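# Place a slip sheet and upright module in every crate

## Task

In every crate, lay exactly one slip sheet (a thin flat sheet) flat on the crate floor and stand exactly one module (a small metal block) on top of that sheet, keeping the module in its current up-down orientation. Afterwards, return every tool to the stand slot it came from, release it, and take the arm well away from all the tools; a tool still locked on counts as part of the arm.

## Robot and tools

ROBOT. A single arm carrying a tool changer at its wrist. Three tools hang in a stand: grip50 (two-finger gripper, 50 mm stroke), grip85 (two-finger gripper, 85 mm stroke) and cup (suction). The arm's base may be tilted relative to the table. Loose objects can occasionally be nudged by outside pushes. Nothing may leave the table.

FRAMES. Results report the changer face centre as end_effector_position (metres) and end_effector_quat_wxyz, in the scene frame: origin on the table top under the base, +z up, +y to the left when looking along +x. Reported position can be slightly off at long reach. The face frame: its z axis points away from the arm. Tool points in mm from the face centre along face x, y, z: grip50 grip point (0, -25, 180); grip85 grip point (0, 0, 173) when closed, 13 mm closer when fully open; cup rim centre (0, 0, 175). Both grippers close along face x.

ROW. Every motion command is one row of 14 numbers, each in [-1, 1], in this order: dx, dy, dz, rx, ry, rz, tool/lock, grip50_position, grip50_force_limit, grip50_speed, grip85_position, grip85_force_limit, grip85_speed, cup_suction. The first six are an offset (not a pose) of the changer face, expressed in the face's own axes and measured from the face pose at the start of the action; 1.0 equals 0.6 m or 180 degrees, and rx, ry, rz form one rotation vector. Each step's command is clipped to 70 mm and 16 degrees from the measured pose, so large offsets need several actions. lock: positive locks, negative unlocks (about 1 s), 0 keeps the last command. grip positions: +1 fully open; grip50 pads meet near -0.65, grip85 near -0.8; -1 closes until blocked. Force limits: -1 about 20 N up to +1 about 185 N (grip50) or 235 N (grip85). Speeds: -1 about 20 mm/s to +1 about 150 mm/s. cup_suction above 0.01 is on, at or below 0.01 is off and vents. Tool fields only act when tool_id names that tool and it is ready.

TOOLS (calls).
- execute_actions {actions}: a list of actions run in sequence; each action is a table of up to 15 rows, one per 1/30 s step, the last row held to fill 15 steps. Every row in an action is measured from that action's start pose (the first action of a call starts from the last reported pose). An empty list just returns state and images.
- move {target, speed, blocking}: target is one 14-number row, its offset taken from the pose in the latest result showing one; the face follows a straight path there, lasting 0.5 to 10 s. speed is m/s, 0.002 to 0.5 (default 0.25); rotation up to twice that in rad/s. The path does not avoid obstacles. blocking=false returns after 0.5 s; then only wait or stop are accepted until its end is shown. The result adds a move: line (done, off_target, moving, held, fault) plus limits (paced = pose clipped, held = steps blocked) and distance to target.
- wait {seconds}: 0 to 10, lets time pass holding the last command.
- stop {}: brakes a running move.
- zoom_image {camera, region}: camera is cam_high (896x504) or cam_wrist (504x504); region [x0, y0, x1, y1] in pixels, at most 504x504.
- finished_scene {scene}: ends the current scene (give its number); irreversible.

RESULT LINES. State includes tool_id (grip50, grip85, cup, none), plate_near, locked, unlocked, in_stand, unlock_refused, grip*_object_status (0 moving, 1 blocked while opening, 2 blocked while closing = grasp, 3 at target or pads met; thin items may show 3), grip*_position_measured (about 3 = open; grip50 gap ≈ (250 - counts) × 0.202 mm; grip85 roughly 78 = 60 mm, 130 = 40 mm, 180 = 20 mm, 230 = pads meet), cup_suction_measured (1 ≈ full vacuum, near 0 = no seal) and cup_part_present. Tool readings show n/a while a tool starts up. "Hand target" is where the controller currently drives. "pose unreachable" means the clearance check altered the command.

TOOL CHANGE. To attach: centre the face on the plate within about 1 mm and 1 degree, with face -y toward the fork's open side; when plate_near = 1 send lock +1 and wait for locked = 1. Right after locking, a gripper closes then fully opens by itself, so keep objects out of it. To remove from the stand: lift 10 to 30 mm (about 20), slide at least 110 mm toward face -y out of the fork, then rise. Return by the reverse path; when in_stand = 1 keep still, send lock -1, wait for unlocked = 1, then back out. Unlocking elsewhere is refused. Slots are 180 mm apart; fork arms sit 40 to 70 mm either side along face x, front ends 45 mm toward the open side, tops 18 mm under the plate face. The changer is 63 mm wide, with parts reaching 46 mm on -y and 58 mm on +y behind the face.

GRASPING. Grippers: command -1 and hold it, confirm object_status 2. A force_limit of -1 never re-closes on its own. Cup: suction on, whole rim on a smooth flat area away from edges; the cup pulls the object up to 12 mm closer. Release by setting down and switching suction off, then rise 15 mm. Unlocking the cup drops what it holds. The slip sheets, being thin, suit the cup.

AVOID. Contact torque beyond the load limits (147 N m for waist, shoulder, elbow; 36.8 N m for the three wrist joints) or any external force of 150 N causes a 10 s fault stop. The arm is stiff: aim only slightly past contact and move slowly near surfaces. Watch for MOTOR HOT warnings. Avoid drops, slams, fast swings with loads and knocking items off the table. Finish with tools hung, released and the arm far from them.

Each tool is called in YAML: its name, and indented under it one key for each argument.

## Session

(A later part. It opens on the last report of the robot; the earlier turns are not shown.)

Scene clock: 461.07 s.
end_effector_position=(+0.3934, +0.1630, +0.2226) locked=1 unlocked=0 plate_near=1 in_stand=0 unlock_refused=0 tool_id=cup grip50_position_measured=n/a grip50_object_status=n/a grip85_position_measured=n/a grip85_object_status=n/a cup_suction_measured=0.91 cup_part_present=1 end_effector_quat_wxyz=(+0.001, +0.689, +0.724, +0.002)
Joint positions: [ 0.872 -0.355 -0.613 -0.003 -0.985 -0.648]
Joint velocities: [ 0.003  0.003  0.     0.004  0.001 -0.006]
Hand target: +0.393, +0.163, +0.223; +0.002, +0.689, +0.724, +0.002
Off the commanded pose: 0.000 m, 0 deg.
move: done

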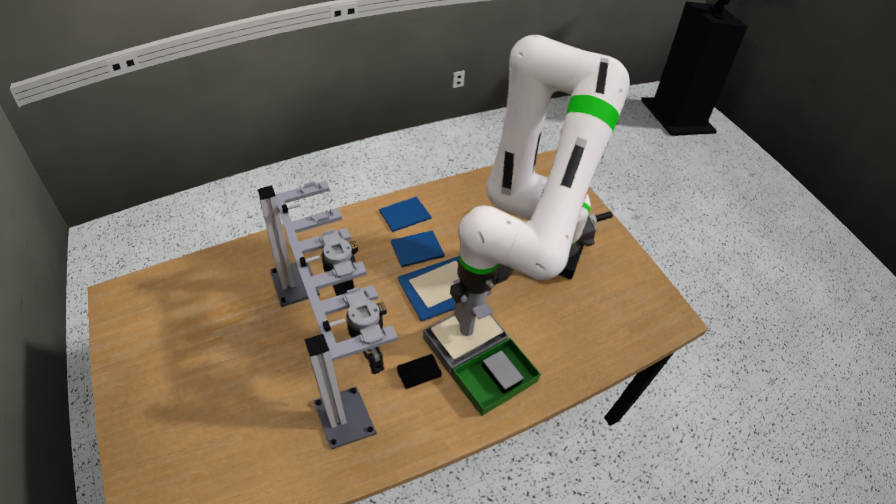

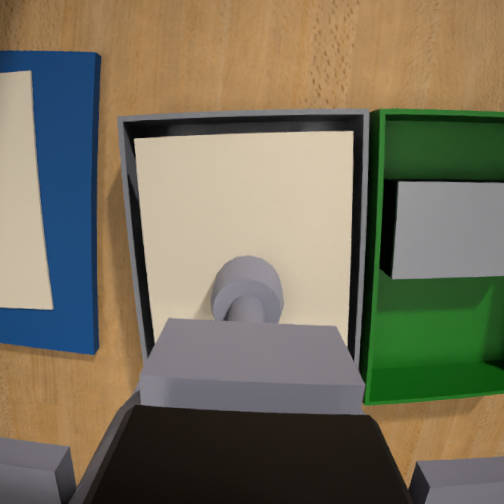

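zoom_image:
  camera: "cam_wrist"
  region: [105, 105, 165, 165]

zoom_image:
  camera: "cam_wrist"
  region: [325, 100, 385, 160]

zoom_image:
  camera: "cam_high"
  region: [395, 250, 515, 380]

Region (105, 105, 165, 165) of cam_wrist's 504x504 image, scaled by 8.400, with more detail than that image has.

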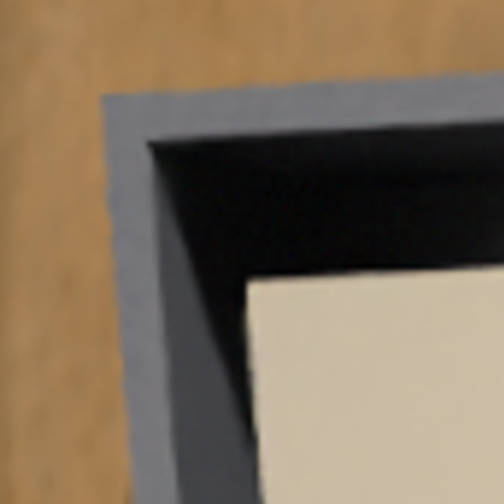

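Region (325, 100, 385, 160) of cam_wrist's 504x504 image, scaled by 8.400, with more detail than that image has.

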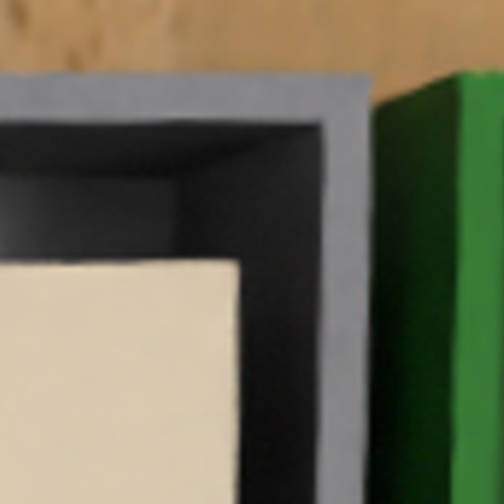

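Region (395, 250, 515, 380) of cam_high's 896x504 image, scaled by 3.877, with more detail than that image has; it fills the left 465 columns of this view, and the rest is white.

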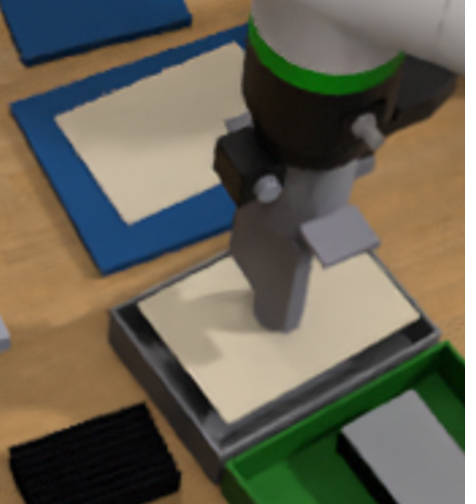

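zoom_image:
  camera: "cam_wrist"
  region: [20, 280, 110, 370]

Region (20, 280, 110, 370) of cam_wrist's 504x504 image, scaled by 5.600, with more detail than that image has.

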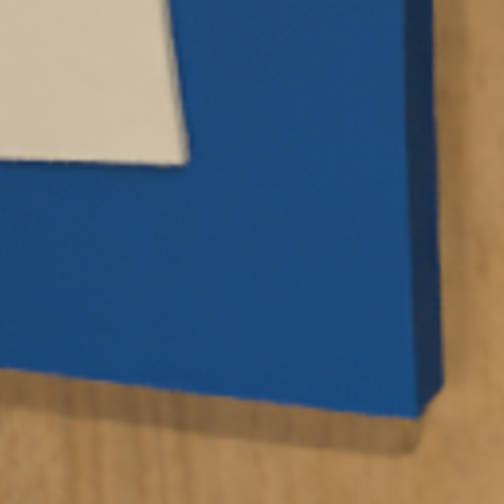

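move:
  target: [0,0,0.0878,0,0,0,0,0,0,0,0,0,0,1]
  speed: 0.1

Scene clock: 474.53 s.
end_effector_position=(+0.3936, +0.1632, +0.1699) locked=1 unlocked=0 plate_near=1 in_stand=0 unlock_refused=0 tool_id=cup grip50_position_measured=n/a grip50_object_status=n/a grip85_position_measured=n/a grip85_object_status=n/a cup_suction_measured=0.91 cup_part_present=1 end_effector_quat_wxyz=(+0.001, +0.689, +0.725, +0.002)
Joint positions: [ 0.873 -0.256 -0.667 -0.004 -0.832 -0.648]
Joint velocities: [-0.001  0.002 -0.001  0.     0.003  0.001]
Hand target: +0.394, +0.163, +0.170; +0.001, +0.689, +0.725, +0.002
Off the commanded pose: 0.000 m, 0 deg.
move: done

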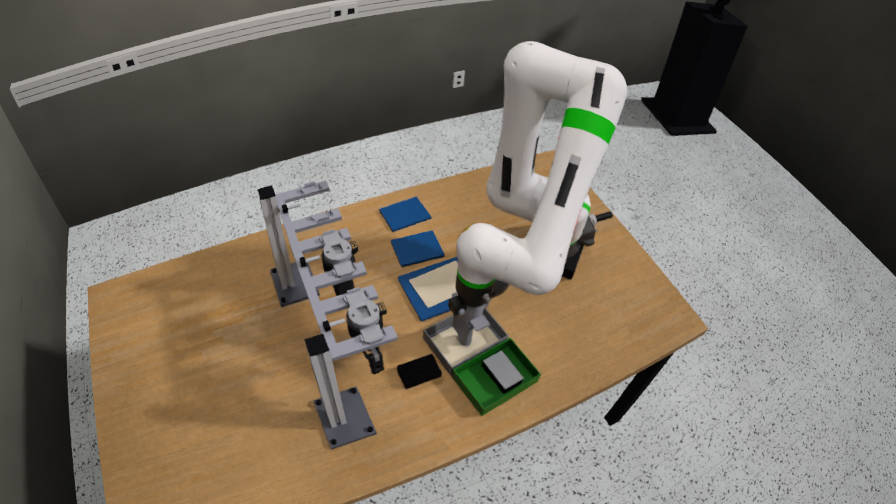

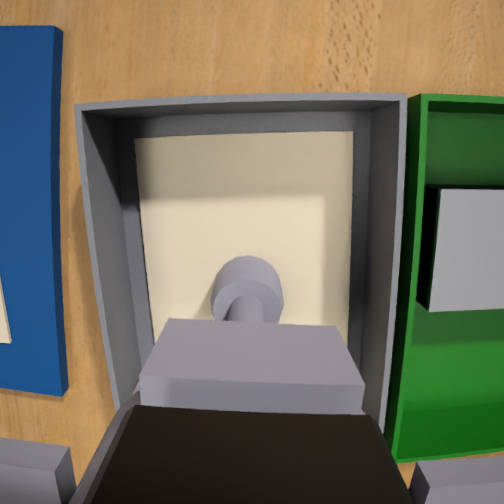

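Release suction.

execute_actions:
  actions:
    - [[0,0,0,0,0,0,0,0,0,0,0,0,0,0]]

Scene clock: 476.33 s.
end_effector_position=(+0.3936, +0.1632, +0.1699) locked=1 unlocked=0 plate_near=1 in_stand=0 unlock_refused=0 tool_id=cup grip50_position_measured=n/a grip50_object_status=n/a grip85_position_measured=n/a grip85_object_status=n/a cup_suction_measured=0.00 cup_part_present=0 end_effector_quat_wxyz=(+0.001, +0.689, +0.725, +0.002)
Joint positions: [ 0.873 -0.256 -0.667 -0.004 -0.832 -0.648]
Joint velocities: [ 0.001  0.001  0.001 -0.001 -0.    -0.   ]
Hand target: +0.394, +0.163, +0.170; +0.001, +0.689, +0.725, +0.002
Off the commanded pose: 0.000 m, 0 deg.

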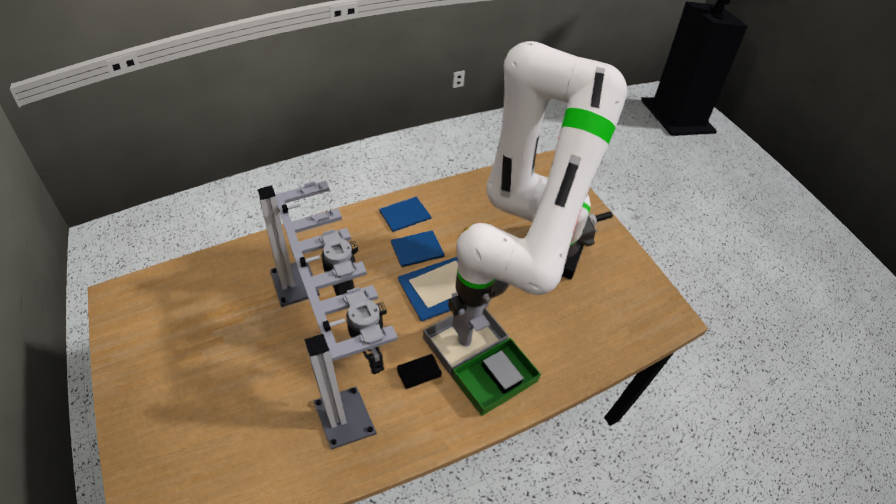

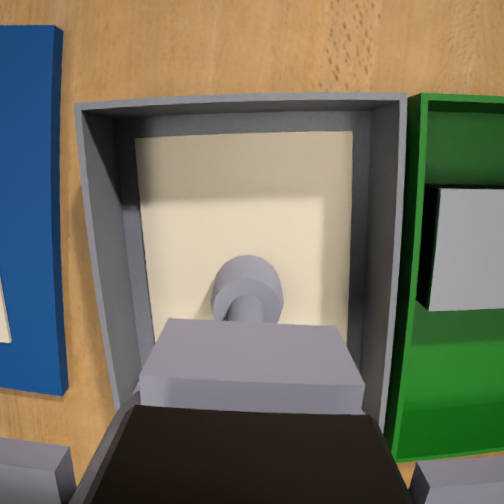

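move:
  target: [0,0,-0.1085,0,0,0,0,0,0,0,0,0,0,0]
  speed: 0.2

move:
  target: [0.2252,-0.0562,0,0,0,0,0,0,0,0,0,0,0,0]
  speed: 0.35

Scene clock: 494.13 s.
end_effector_position=(+0.3933, +0.1629, +0.2350) locked=1 unlocked=0 plate_near=1 in_stand=0 unlock_refused=0 tool_id=cup grip50_position_measured=n/a grip50_object_status=n/a grip85_position_measured=n/a grip85_object_status=n/a cup_suction_measured=0.00 cup_part_present=0 end_effector_quat_wxyz=(+0.002, +0.689, +0.724, +0.002)
Joint positions: [ 0.872 -0.375 -0.598 -0.003 -1.02  -0.648]
Joint velocities: [ 0.002 -0.002  0.    -0.    -0.003 -0.001]
Hand target: +0.393, +0.163, +0.235; +0.002, +0.689, +0.724, +0.002
Off the commanded pose: 0.000 m, 0 deg.
move: done

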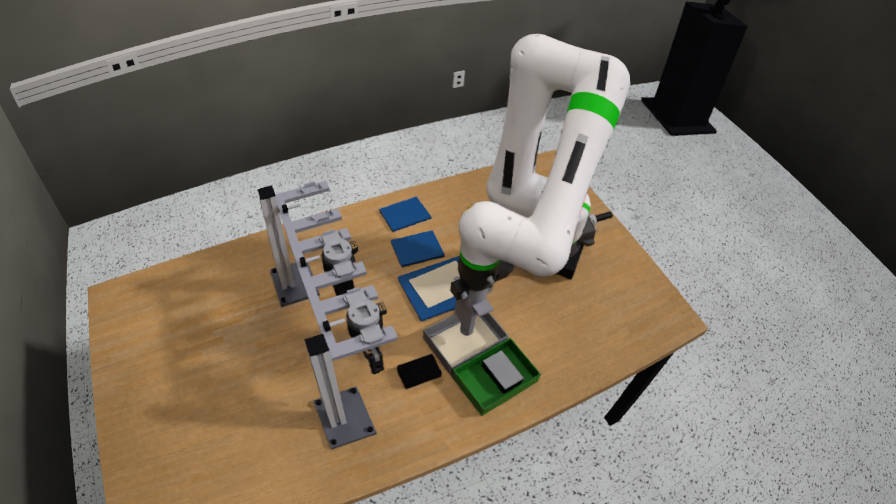

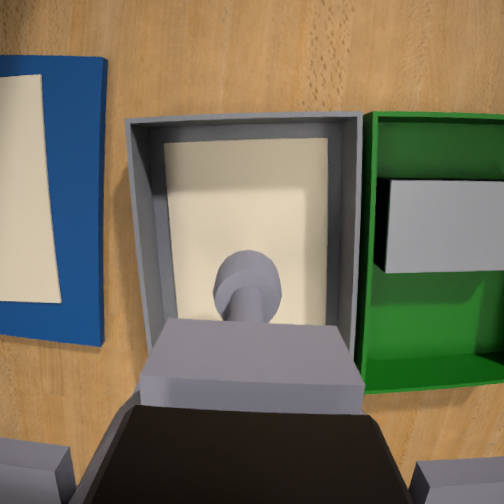

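Scene clock: 495.13 s.
end_effector_position=(+0.3530, +0.2962, +0.2352) locked=1 unlocked=0 plate_near=1 in_stand=0 unlock_refused=0 tool_id=cup grip50_position_measured=n/a grip50_object_status=n/a grip85_position_measured=n/a grip85_object_status=n/a cup_suction_measured=0.00 cup_part_present=0 end_effector_quat_wxyz=(+0.001, +0.689, +0.724, +0.003)
Joint positions: [ 1.278 -0.317 -0.56   0.145 -1.027 -1.112]
Joint velocities: [ 0.002  0.004 -0.     0.004  0.002 -0.007]
Hand target: +0.353, +0.296, +0.235; +0.001, +0.689, +0.724, +0.003
Off the commanded pose: 0.000 m, 0 deg.
move: done

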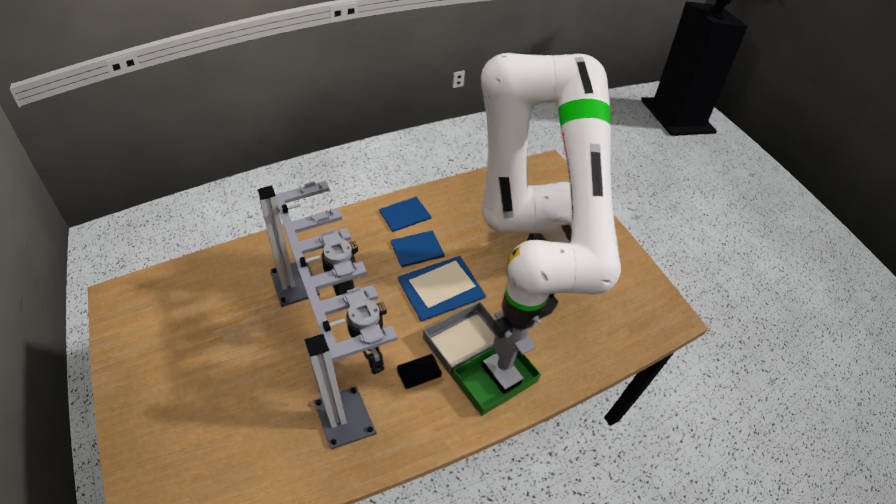

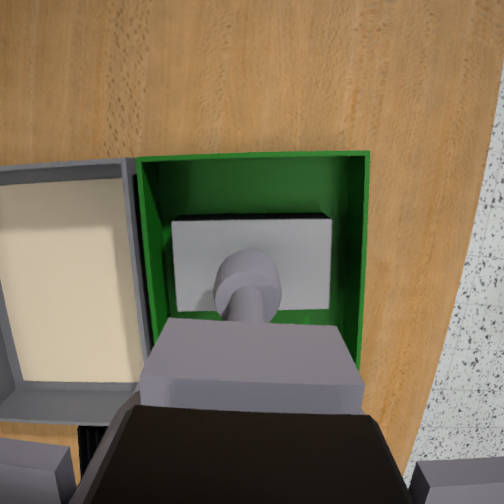

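zoom_image:
  camera: "cam_wrist"
  region: [155, 200, 275, 320]

zoom_image:
  camera: "cam_wrist"
  region: [230, 200, 350, 320]

Region (155, 200, 275, 320) of cam_wrist's 504x504 image, scaled by 4.200, with more detail than that image has.

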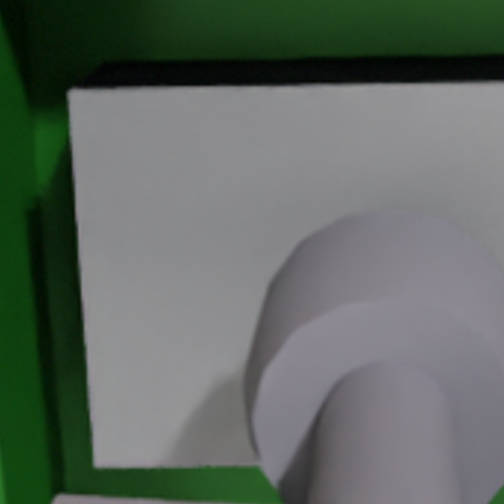

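Region (230, 200, 350, 320) of cam_wrist's 504x504 image, scaled by 4.200, with more detail than that image has.

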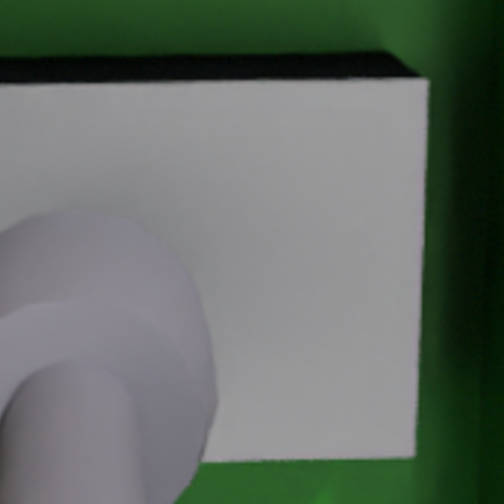

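move:
  target: [0.004,-0.0012,0.0432,0,0,0,0,0,0,0,0,0,0,1]
  speed: 0.06

Scene clock: 506.23 s.
end_effector_position=(+0.3522, +0.2987, +0.2093) locked=1 unlocked=0 plate_near=1 in_stand=0 unlock_refused=0 tool_id=cup grip50_position_measured=n/a grip50_object_status=n/a grip85_position_measured=n/a grip85_object_status=n/a cup_suction_measured=0.80 cup_part_present=1 end_effector_quat_wxyz=(+0.001, +0.689, +0.724, +0.003)
Joint positions: [ 1.273 -0.274 -0.589  0.151 -0.956 -1.119]
Joint velocities: [-0.001  0.002 -0.001 -0.     0.003  0.   ]
Hand target: +0.352, +0.299, +0.209; +0.001, +0.689, +0.724, +0.003
Off the commanded pose: 0.000 m, 0 deg.
move: done

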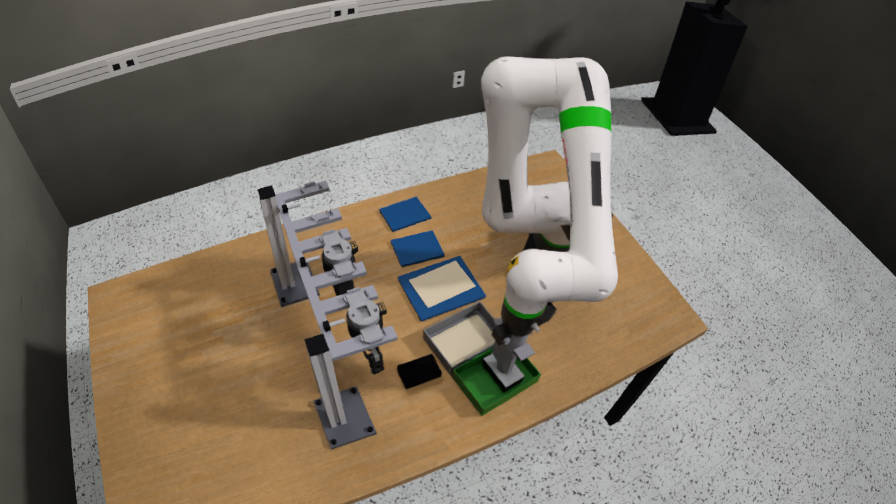

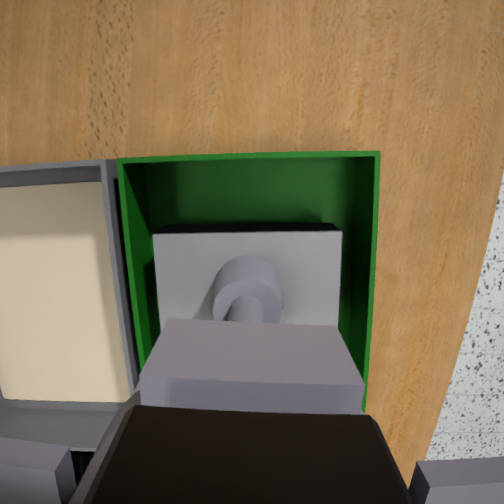

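move:
  target: [0,0,-0.0687,0,0,0,0,0,0,0,0,0,0,1]
  speed: 0.12

move:
  target: [-0.2281,0.0578,0,0,0,0.4957,0,0,0,0,0,0,0,1]
  speed: 0.5

Scene clock: 510.47 s.
end_effector_position=(+0.3521, +0.2985, +0.2505) locked=1 unlocked=0 plate_near=1 in_stand=0 unlock_refused=0 tool_id=cup grip50_position_measured=n/a grip50_object_status=n/a grip85_position_measured=n/a grip85_object_status=n/a cup_suction_measured=0.96 cup_part_present=1 end_effector_quat_wxyz=(+0.001, +0.689, +0.724, +0.003)
Joint positions: [ 1.29  -0.337 -0.539  0.146 -1.069 -1.119]
Joint velocities: [ 0.002 -0.     0.002 -0.001 -0.002  0.001]
Hand target: +0.352, +0.299, +0.251; +0.001, +0.689, +0.724, +0.003
Off the commanded pose: 0.000 m, 0 deg.
move: done

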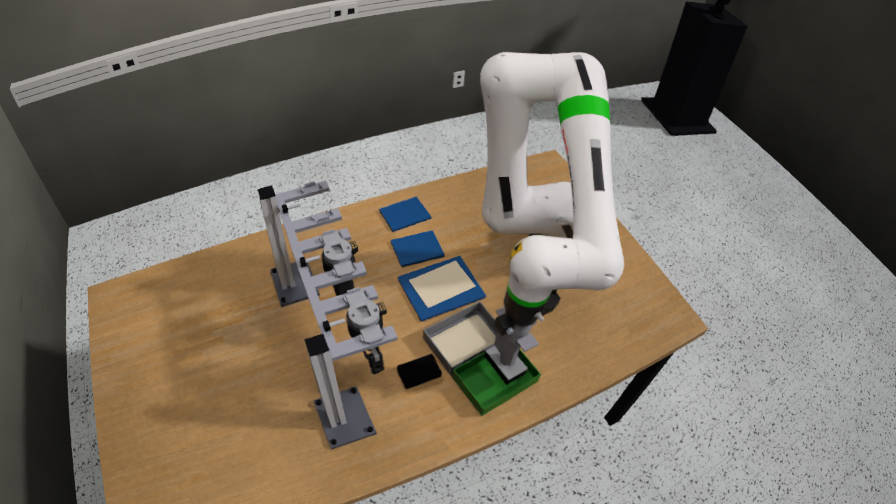

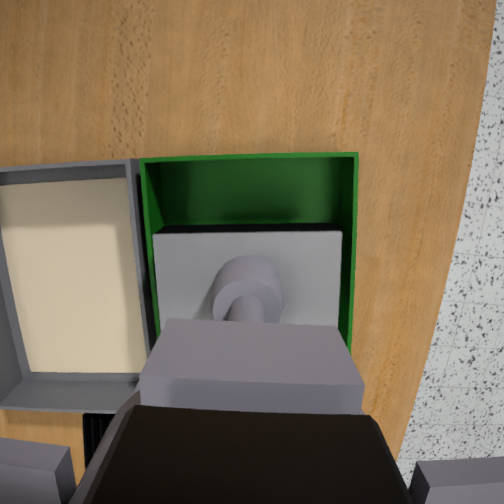

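Scene clock: 512.57 s.
end_effector_position=(+0.3935, +0.1635, +0.2504) locked=1 unlocked=0 plate_near=1 in_stand=0 unlock_refused=0 tool_id=cup grip50_position_measured=n/a grip50_object_status=n/a grip85_position_measured=n/a grip85_object_status=n/a cup_suction_measured=0.96 cup_part_present=1 end_effector_quat_wxyz=(-0.001, +0.999, +0.032, +0.003)
Joint positions: [ 0.873 -0.396 -0.577 -0.003 -1.063 -2.206]
Joint velocities: [-0.001 -0.001 -0.002  0.002  0.    -0.004]
Hand target: +0.393, +0.163, +0.250; -0.001, +0.999, +0.032, +0.003
Off the commanded pose: 0.000 m, 0 deg.
move: done

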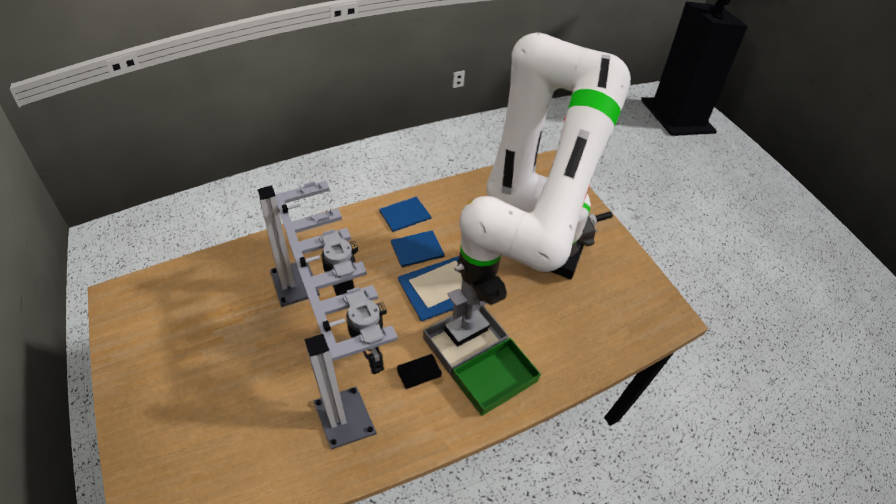

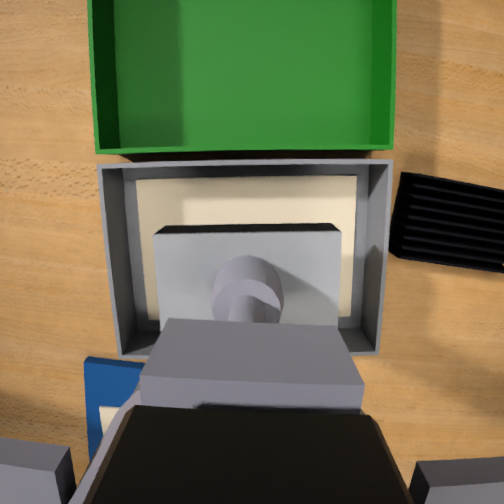

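zoom_image:
  camera: "cam_wrist"
  region: [120, 170, 200, 250]

zoom_image:
  camera: "cam_wrist"
  region: [295, 165, 375, 245]

Region (120, 170, 200, 250) of cam_wrist's 504x504 image, scaled by 6.300, with more detail than that image has.

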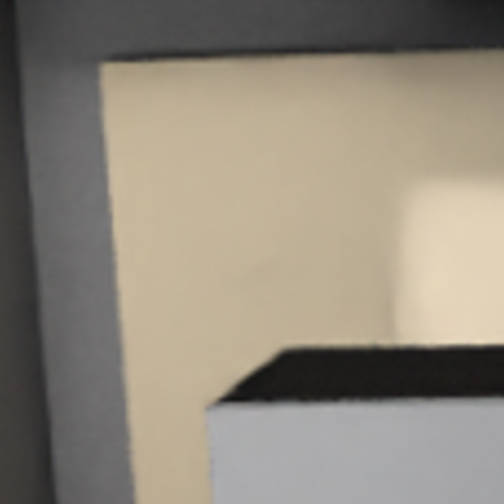

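Region (295, 165, 375, 245) of cam_wrist's 504x504 image, scaled by 6.300, with more detail than that image has.

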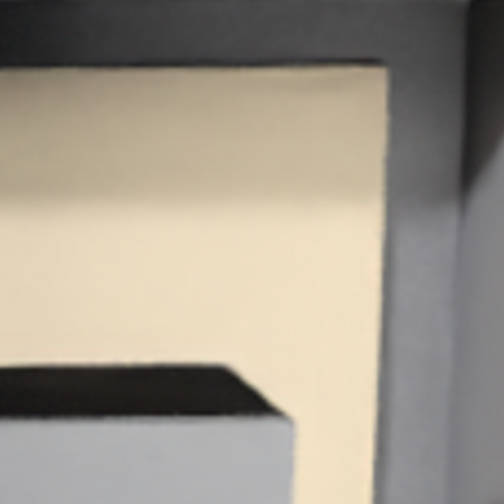

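move:
  target: [0,0,0.0825,0,0,0,0,0,0,0,0,0,0,1]
  speed: 0.1

Scene clock: 530.30 s.
end_effector_position=(+0.3937, +0.1637, +0.2009) locked=1 unlocked=0 plate_near=1 in_stand=0 unlock_refused=0 tool_id=cup grip50_position_measured=n/a grip50_object_status=n/a grip85_position_measured=n/a grip85_object_status=n/a cup_suction_measured=0.96 cup_part_present=1 end_effector_quat_wxyz=(-0.001, +0.999, +0.032, +0.003)
Joint positions: [ 0.874 -0.316 -0.636 -0.003 -0.923 -2.206]
Joint velocities: [-0.     0.002 -0.001  0.001  0.003  0.002]
Hand target: +0.394, +0.164, +0.201; -0.001, +0.999, +0.032, +0.003
Off the commanded pose: 0.000 m, 0 deg.
move: done

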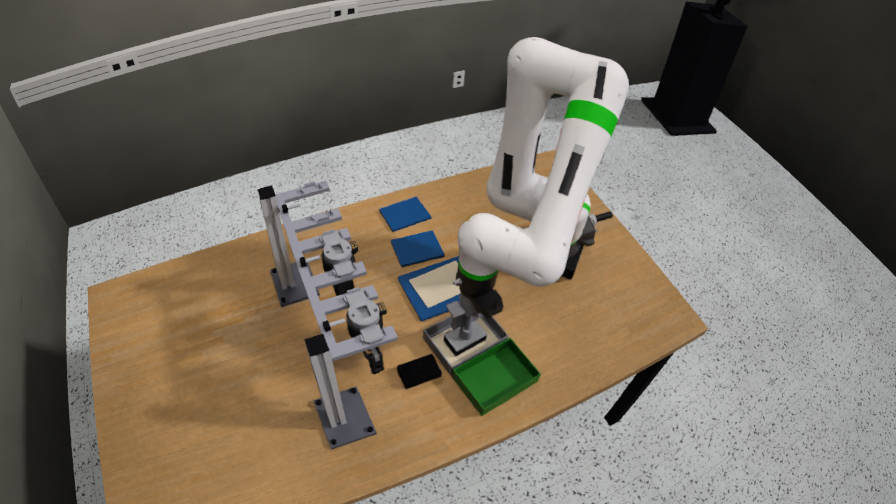

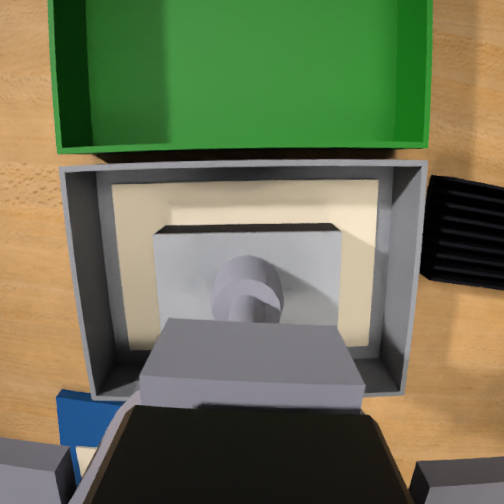

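zoom_image:
  camera: "cam_wrist"
  region: [145, 215, 185, 255]

zoom_image:
  camera: "cam_wrist"
  region: [312, 212, 352, 252]

zoom_image:
  camera: "cam_wrist"
  region: [100, 170, 140, 210]

zoom_image:
  camera: "cam_wrist"
  region: [355, 165, 395, 205]

Region (145, 215, 185, 255) of cam_wrist's 504x504 image, scaled by 12.600, with more detail than that image has.

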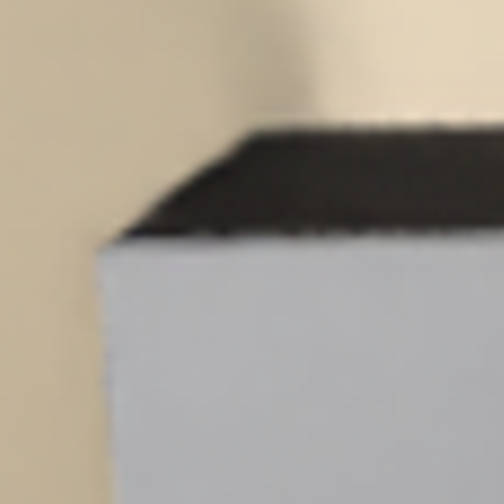

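Region (312, 212, 352, 252) of cam_wrist's 504x504 image, scaled by 12.600, with more detail than that image has.

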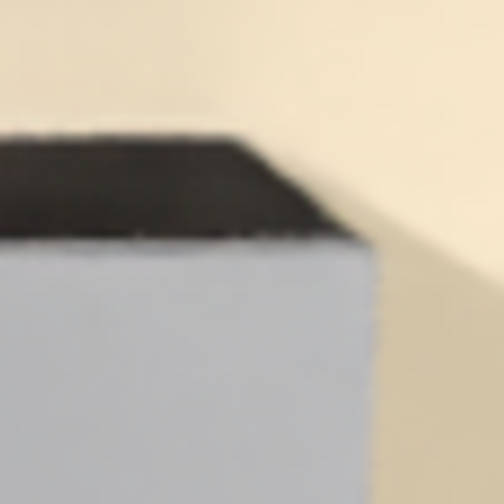

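Region (100, 170, 140, 210) of cam_wrist's 504x504 image, scaled by 12.600, with more detail than that image has.

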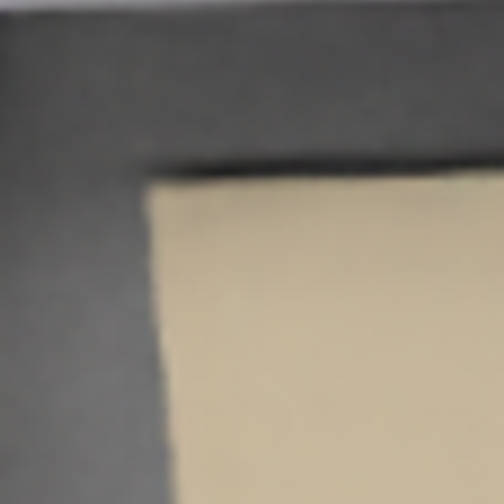

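Region (355, 165, 395, 205) of cam_wrist's 504x504 image, scaled by 12.600, with more detail than that image has.

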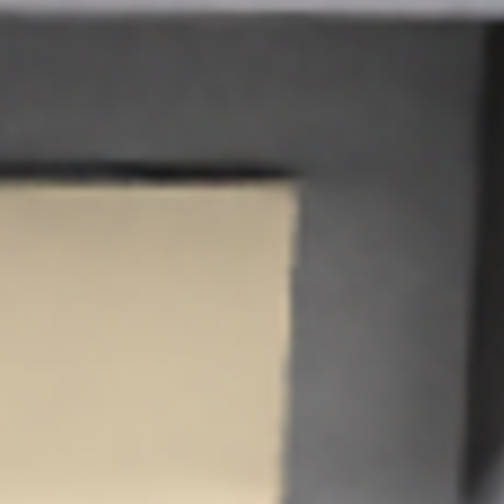

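execute_actions:
  actions:
    - [[0,0,0.0002,0,0,0,0,0,0,0,0,0,0,1],[0,0,0.0005,0,0,0,0,0,0,0,0,0,0,1],[0,0,0.0008,0,0,0,0,0,0,0,0,0,0,1],[0,0,0.001,0,0,0,0,0,0,0,0,0,0,1],[0,0,0.0012,0,0,0,0,0,0,0,0,0,0,1],[0,0,0.0012,0,0,0,0,0,0,0,0,0,0,1],[0,0,0.0012,0,0,0,0,0,0,0,0,0,0,1],[0,0,0.0012,0,0,0,0,0,0,0,0,0,0,1],[0,0,0.0012,0,0,0,0,0,0,0,0,0,0,1],[0,0,0.0012,0,0,0,0,0,0,0,0,0,0,1],[0,0,0.0012,0,0,0,0,0,0,0,0,0,0,0]]

Scene clock: 542.03 s.
end_effector_position=(+0.3937, +0.1637, +0.2002) locked=1 unlocked=0 plate_near=1 in_stand=0 unlock_refused=0 tool_id=cup grip50_position_measured=n/a grip50_object_status=n/a grip85_position_measured=n/a grip85_object_status=n/a cup_suction_measured=0.00 cup_part_present=0 end_effector_quat_wxyz=(-0.001, +0.999, +0.032, +0.003)
Joint positions: [ 0.874 -0.315 -0.637 -0.003 -0.921 -2.206]
Joint velocities: [ 0.001 -0.001  0.    -0.    -0.     0.001]
Hand target: +0.394, +0.164, +0.200; -0.001, +0.999, +0.032, +0.003
Off the commanded pose: 0.000 m, 0 deg.

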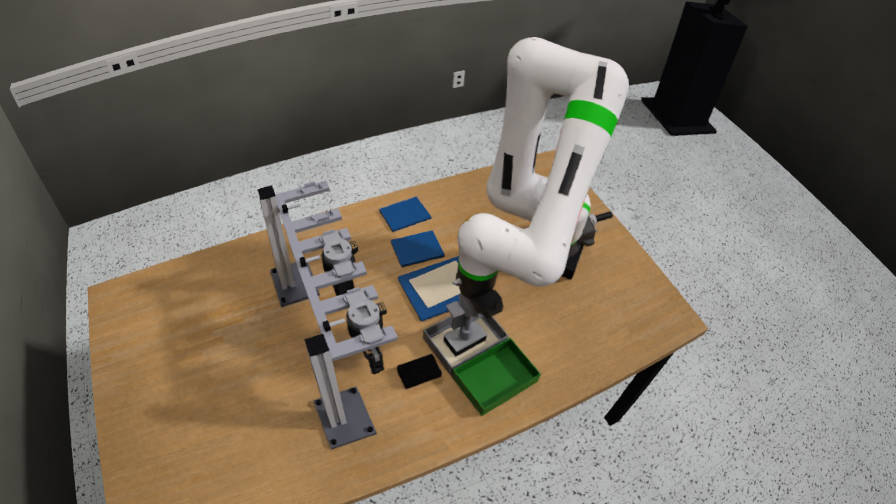

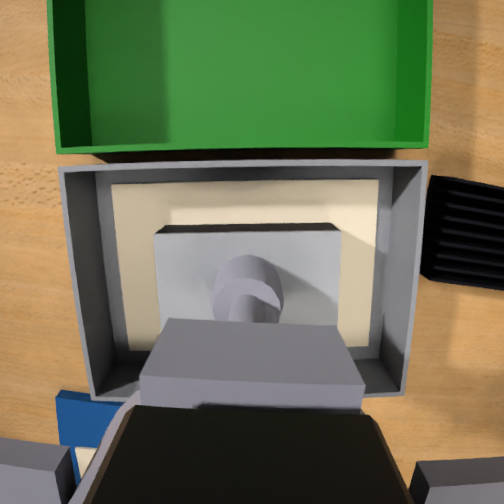

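move:
  target: [0,0,-0.0747,0,0,0,0,0,0,0,0,0,0,0]
  speed: 0.2

move:
  target: [-0.0655,0.3265,0.05,0,0,-0.128,0,0,0,0,0,0,0,0]
  speed: 0.35

Scene clock: 553.60 s.
end_effector_position=(+0.3935, +0.1634, +0.2450) locked=1 unlocked=0 plate_near=1 in_stand=0 unlock_refused=0 tool_id=cup grip50_position_measured=n/a grip50_object_status=n/a grip85_position_measured=n/a grip85_object_status=n/a cup_suction_measured=0.00 cup_part_present=0 end_effector_quat_wxyz=(-0.001, +0.999, +0.032, +0.003)
Joint positions: [ 0.873 -0.389 -0.584 -0.003 -1.048 -2.206]
Joint velocities: [-0.    -0.002  0.001 -0.001 -0.002 -0.003]
Hand target: +0.393, +0.163, +0.245; -0.001, +0.999, +0.032, +0.003
Off the commanded pose: 0.000 m, 0 deg.
move: done

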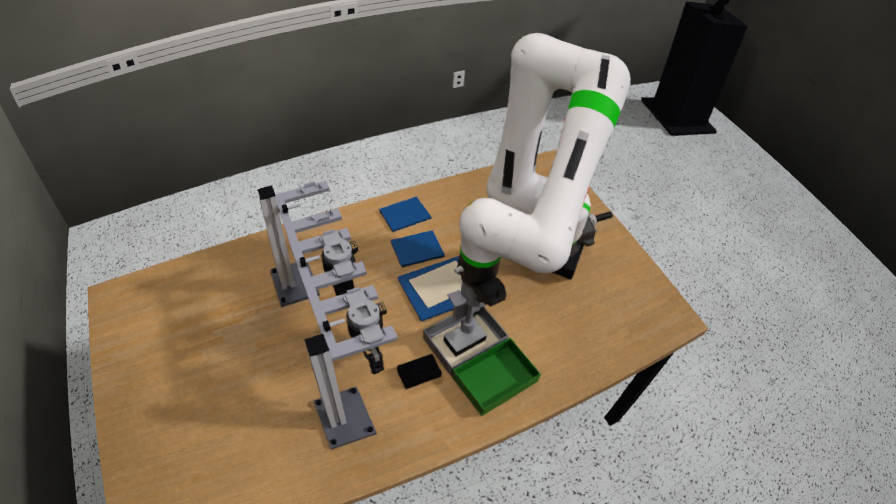

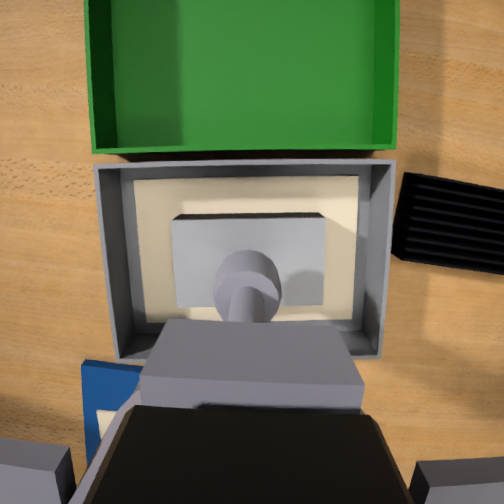

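Scene clock: 555.03 s.
end_effector_position=(+0.3668, -0.0346, +0.2144) locked=1 unlocked=0 plate_near=1 in_stand=0 unlock_refused=0 tool_id=cup grip50_position_measured=n/a grip50_object_status=n/a grip85_position_measured=n/a grip85_object_status=n/a cup_suction_measured=0.00 cup_part_present=0 end_effector_quat_wxyz=(+0.001, +0.973, +0.231, +0.002)
Joint positions: [ 0.218 -0.315 -0.651 -0.238 -0.987 -1.042]
Joint velocities: [-0.005  0.004  0.003 -0.006 -0.005  0.008]
Hand target: +0.367, -0.035, +0.214; +0.000, +0.973, +0.231, +0.002
Off the commanded pose: 0.000 m, 0 deg.
move: done; limits=paced

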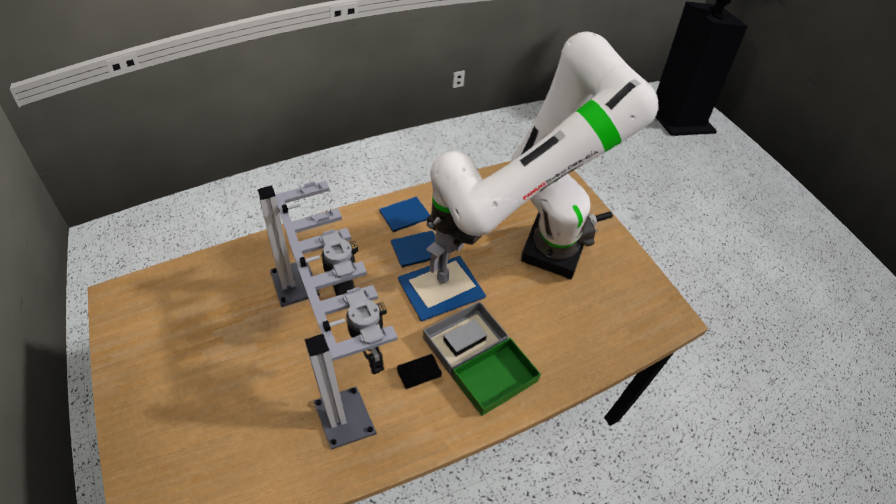

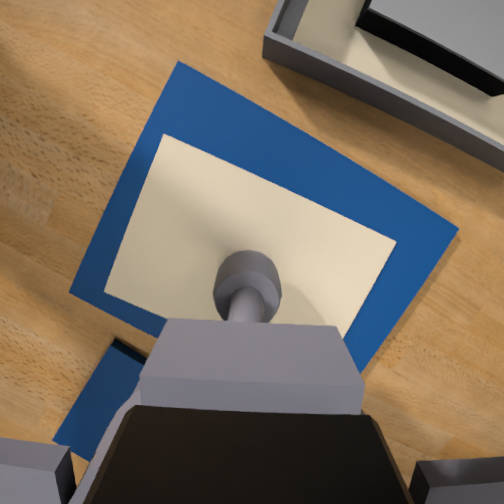

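move:
  target: [0,0,0.044,0,0,0,0,0,0,0,0,0,0,1]
  speed: 0.06

Scene clock: 557.00 s.
end_effector_position=(+0.3670, -0.0345, +0.1881) locked=1 unlocked=0 plate_near=1 in_stand=0 unlock_refused=0 tool_id=cup grip50_position_measured=n/a grip50_object_status=n/a grip85_position_measured=n/a grip85_object_status=n/a cup_suction_measured=0.76 cup_part_present=1 end_effector_quat_wxyz=(+0.000, +0.973, +0.231, +0.002)
Joint positions: [ 0.236 -0.267 -0.679 -0.247 -0.909 -1.04 ]
Joint velocities: [ 0.     0.003 -0.    -0.     0.003  0.001]
Hand target: +0.367, -0.035, +0.188; +0.000, +0.973, +0.231, +0.002
Off the commanded pose: 0.000 m, 0 deg.
move: done

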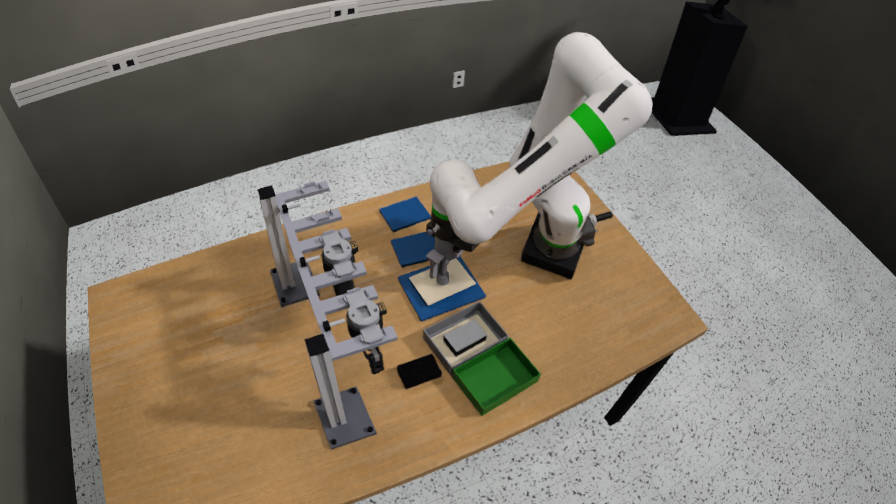

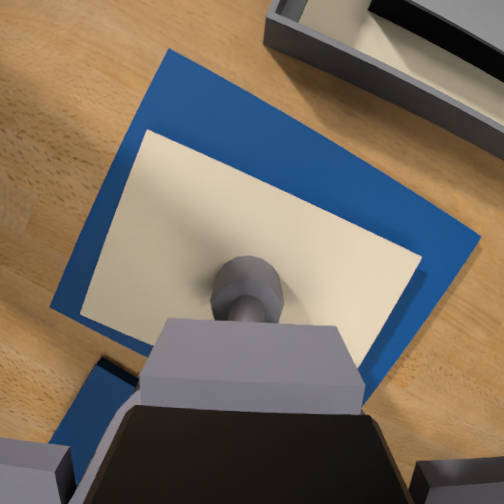

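move:
  target: [0.0225,-0.0447,-0.07,0,0,0,0,0,0,0,0,0,0,1]
  speed: 0.2

move:
  target: [0.242,-0.4538,0.011,0,0,-0.0139,0,0,0,0,0,0,0,1]
  speed: 0.35

Scene clock: 561.40 s.
end_effector_position=(+0.3668, -0.0047, +0.2301) locked=1 unlocked=0 plate_near=1 in_stand=0 unlock_refused=0 tool_id=cup grip50_position_measured=n/a grip50_object_status=n/a grip85_position_measured=n/a grip85_object_status=n/a cup_suction_measured=0.91 cup_part_present=1 end_effector_quat_wxyz=(+0.000, +0.973, +0.231, +0.002)
Joint positions: [ 0.323 -0.385 -0.656 -0.199 -1.029 -1.175]
Joint velocities: [ 0.002 -0.003  0.001  0.002 -0.002 -0.004]
Hand target: +0.367, -0.005, +0.230; +0.001, +0.973, +0.231, +0.002
Off the commanded pose: 0.000 m, 0 deg.
move: done

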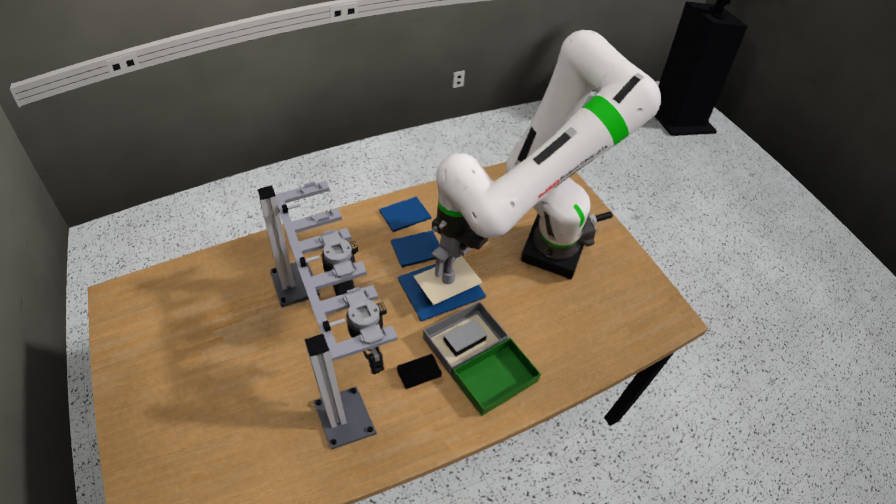

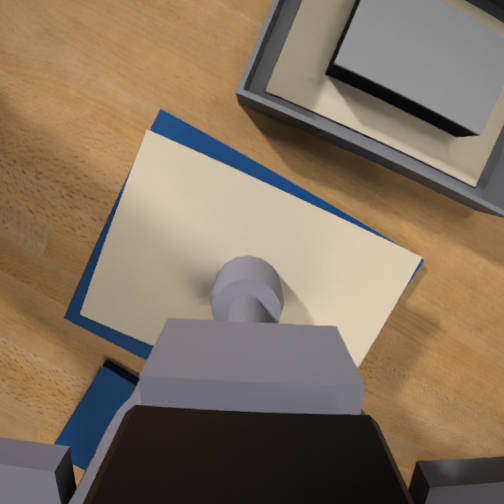

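Scene clock: 563.00 s.
end_effector_position=(+0.3744, +0.3042, +0.2243) locked=1 unlocked=0 plate_near=1 in_stand=0 unlock_refused=0 tool_id=cup grip50_position_measured=n/a grip50_object_status=n/a grip85_position_measured=n/a grip85_object_status=n/a cup_suction_measured=0.91 cup_part_present=1 end_effector_quat_wxyz=(-0.000, +0.968, +0.252, +0.003)
Joint positions: [ 1.227 -0.245 -0.512  0.13  -0.997 -2.169]
Joint velocities: [-0.002  0.004  0.002  0.002  0.    -0.001]
Hand target: +0.374, +0.304, +0.224; -0.000, +0.968, +0.252, +0.003
Off the commanded pose: 0.001 m, 0 deg.
move: done; limits=paced

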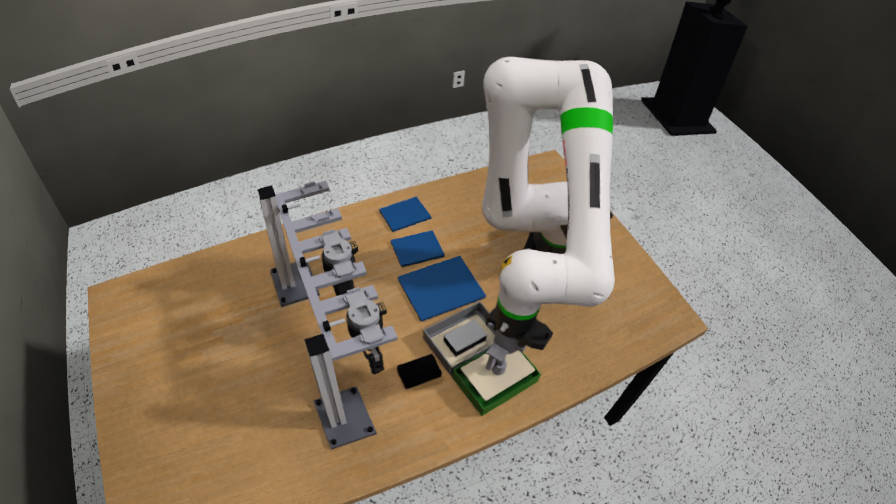

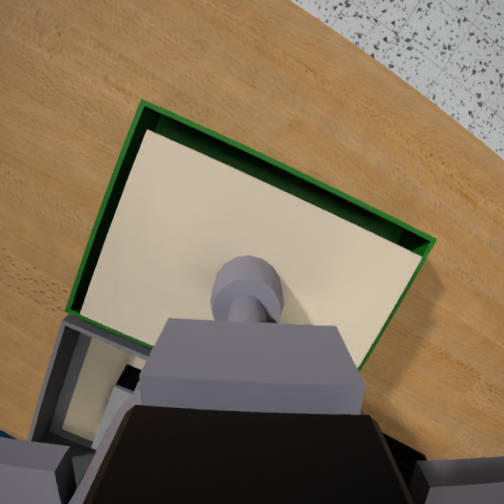

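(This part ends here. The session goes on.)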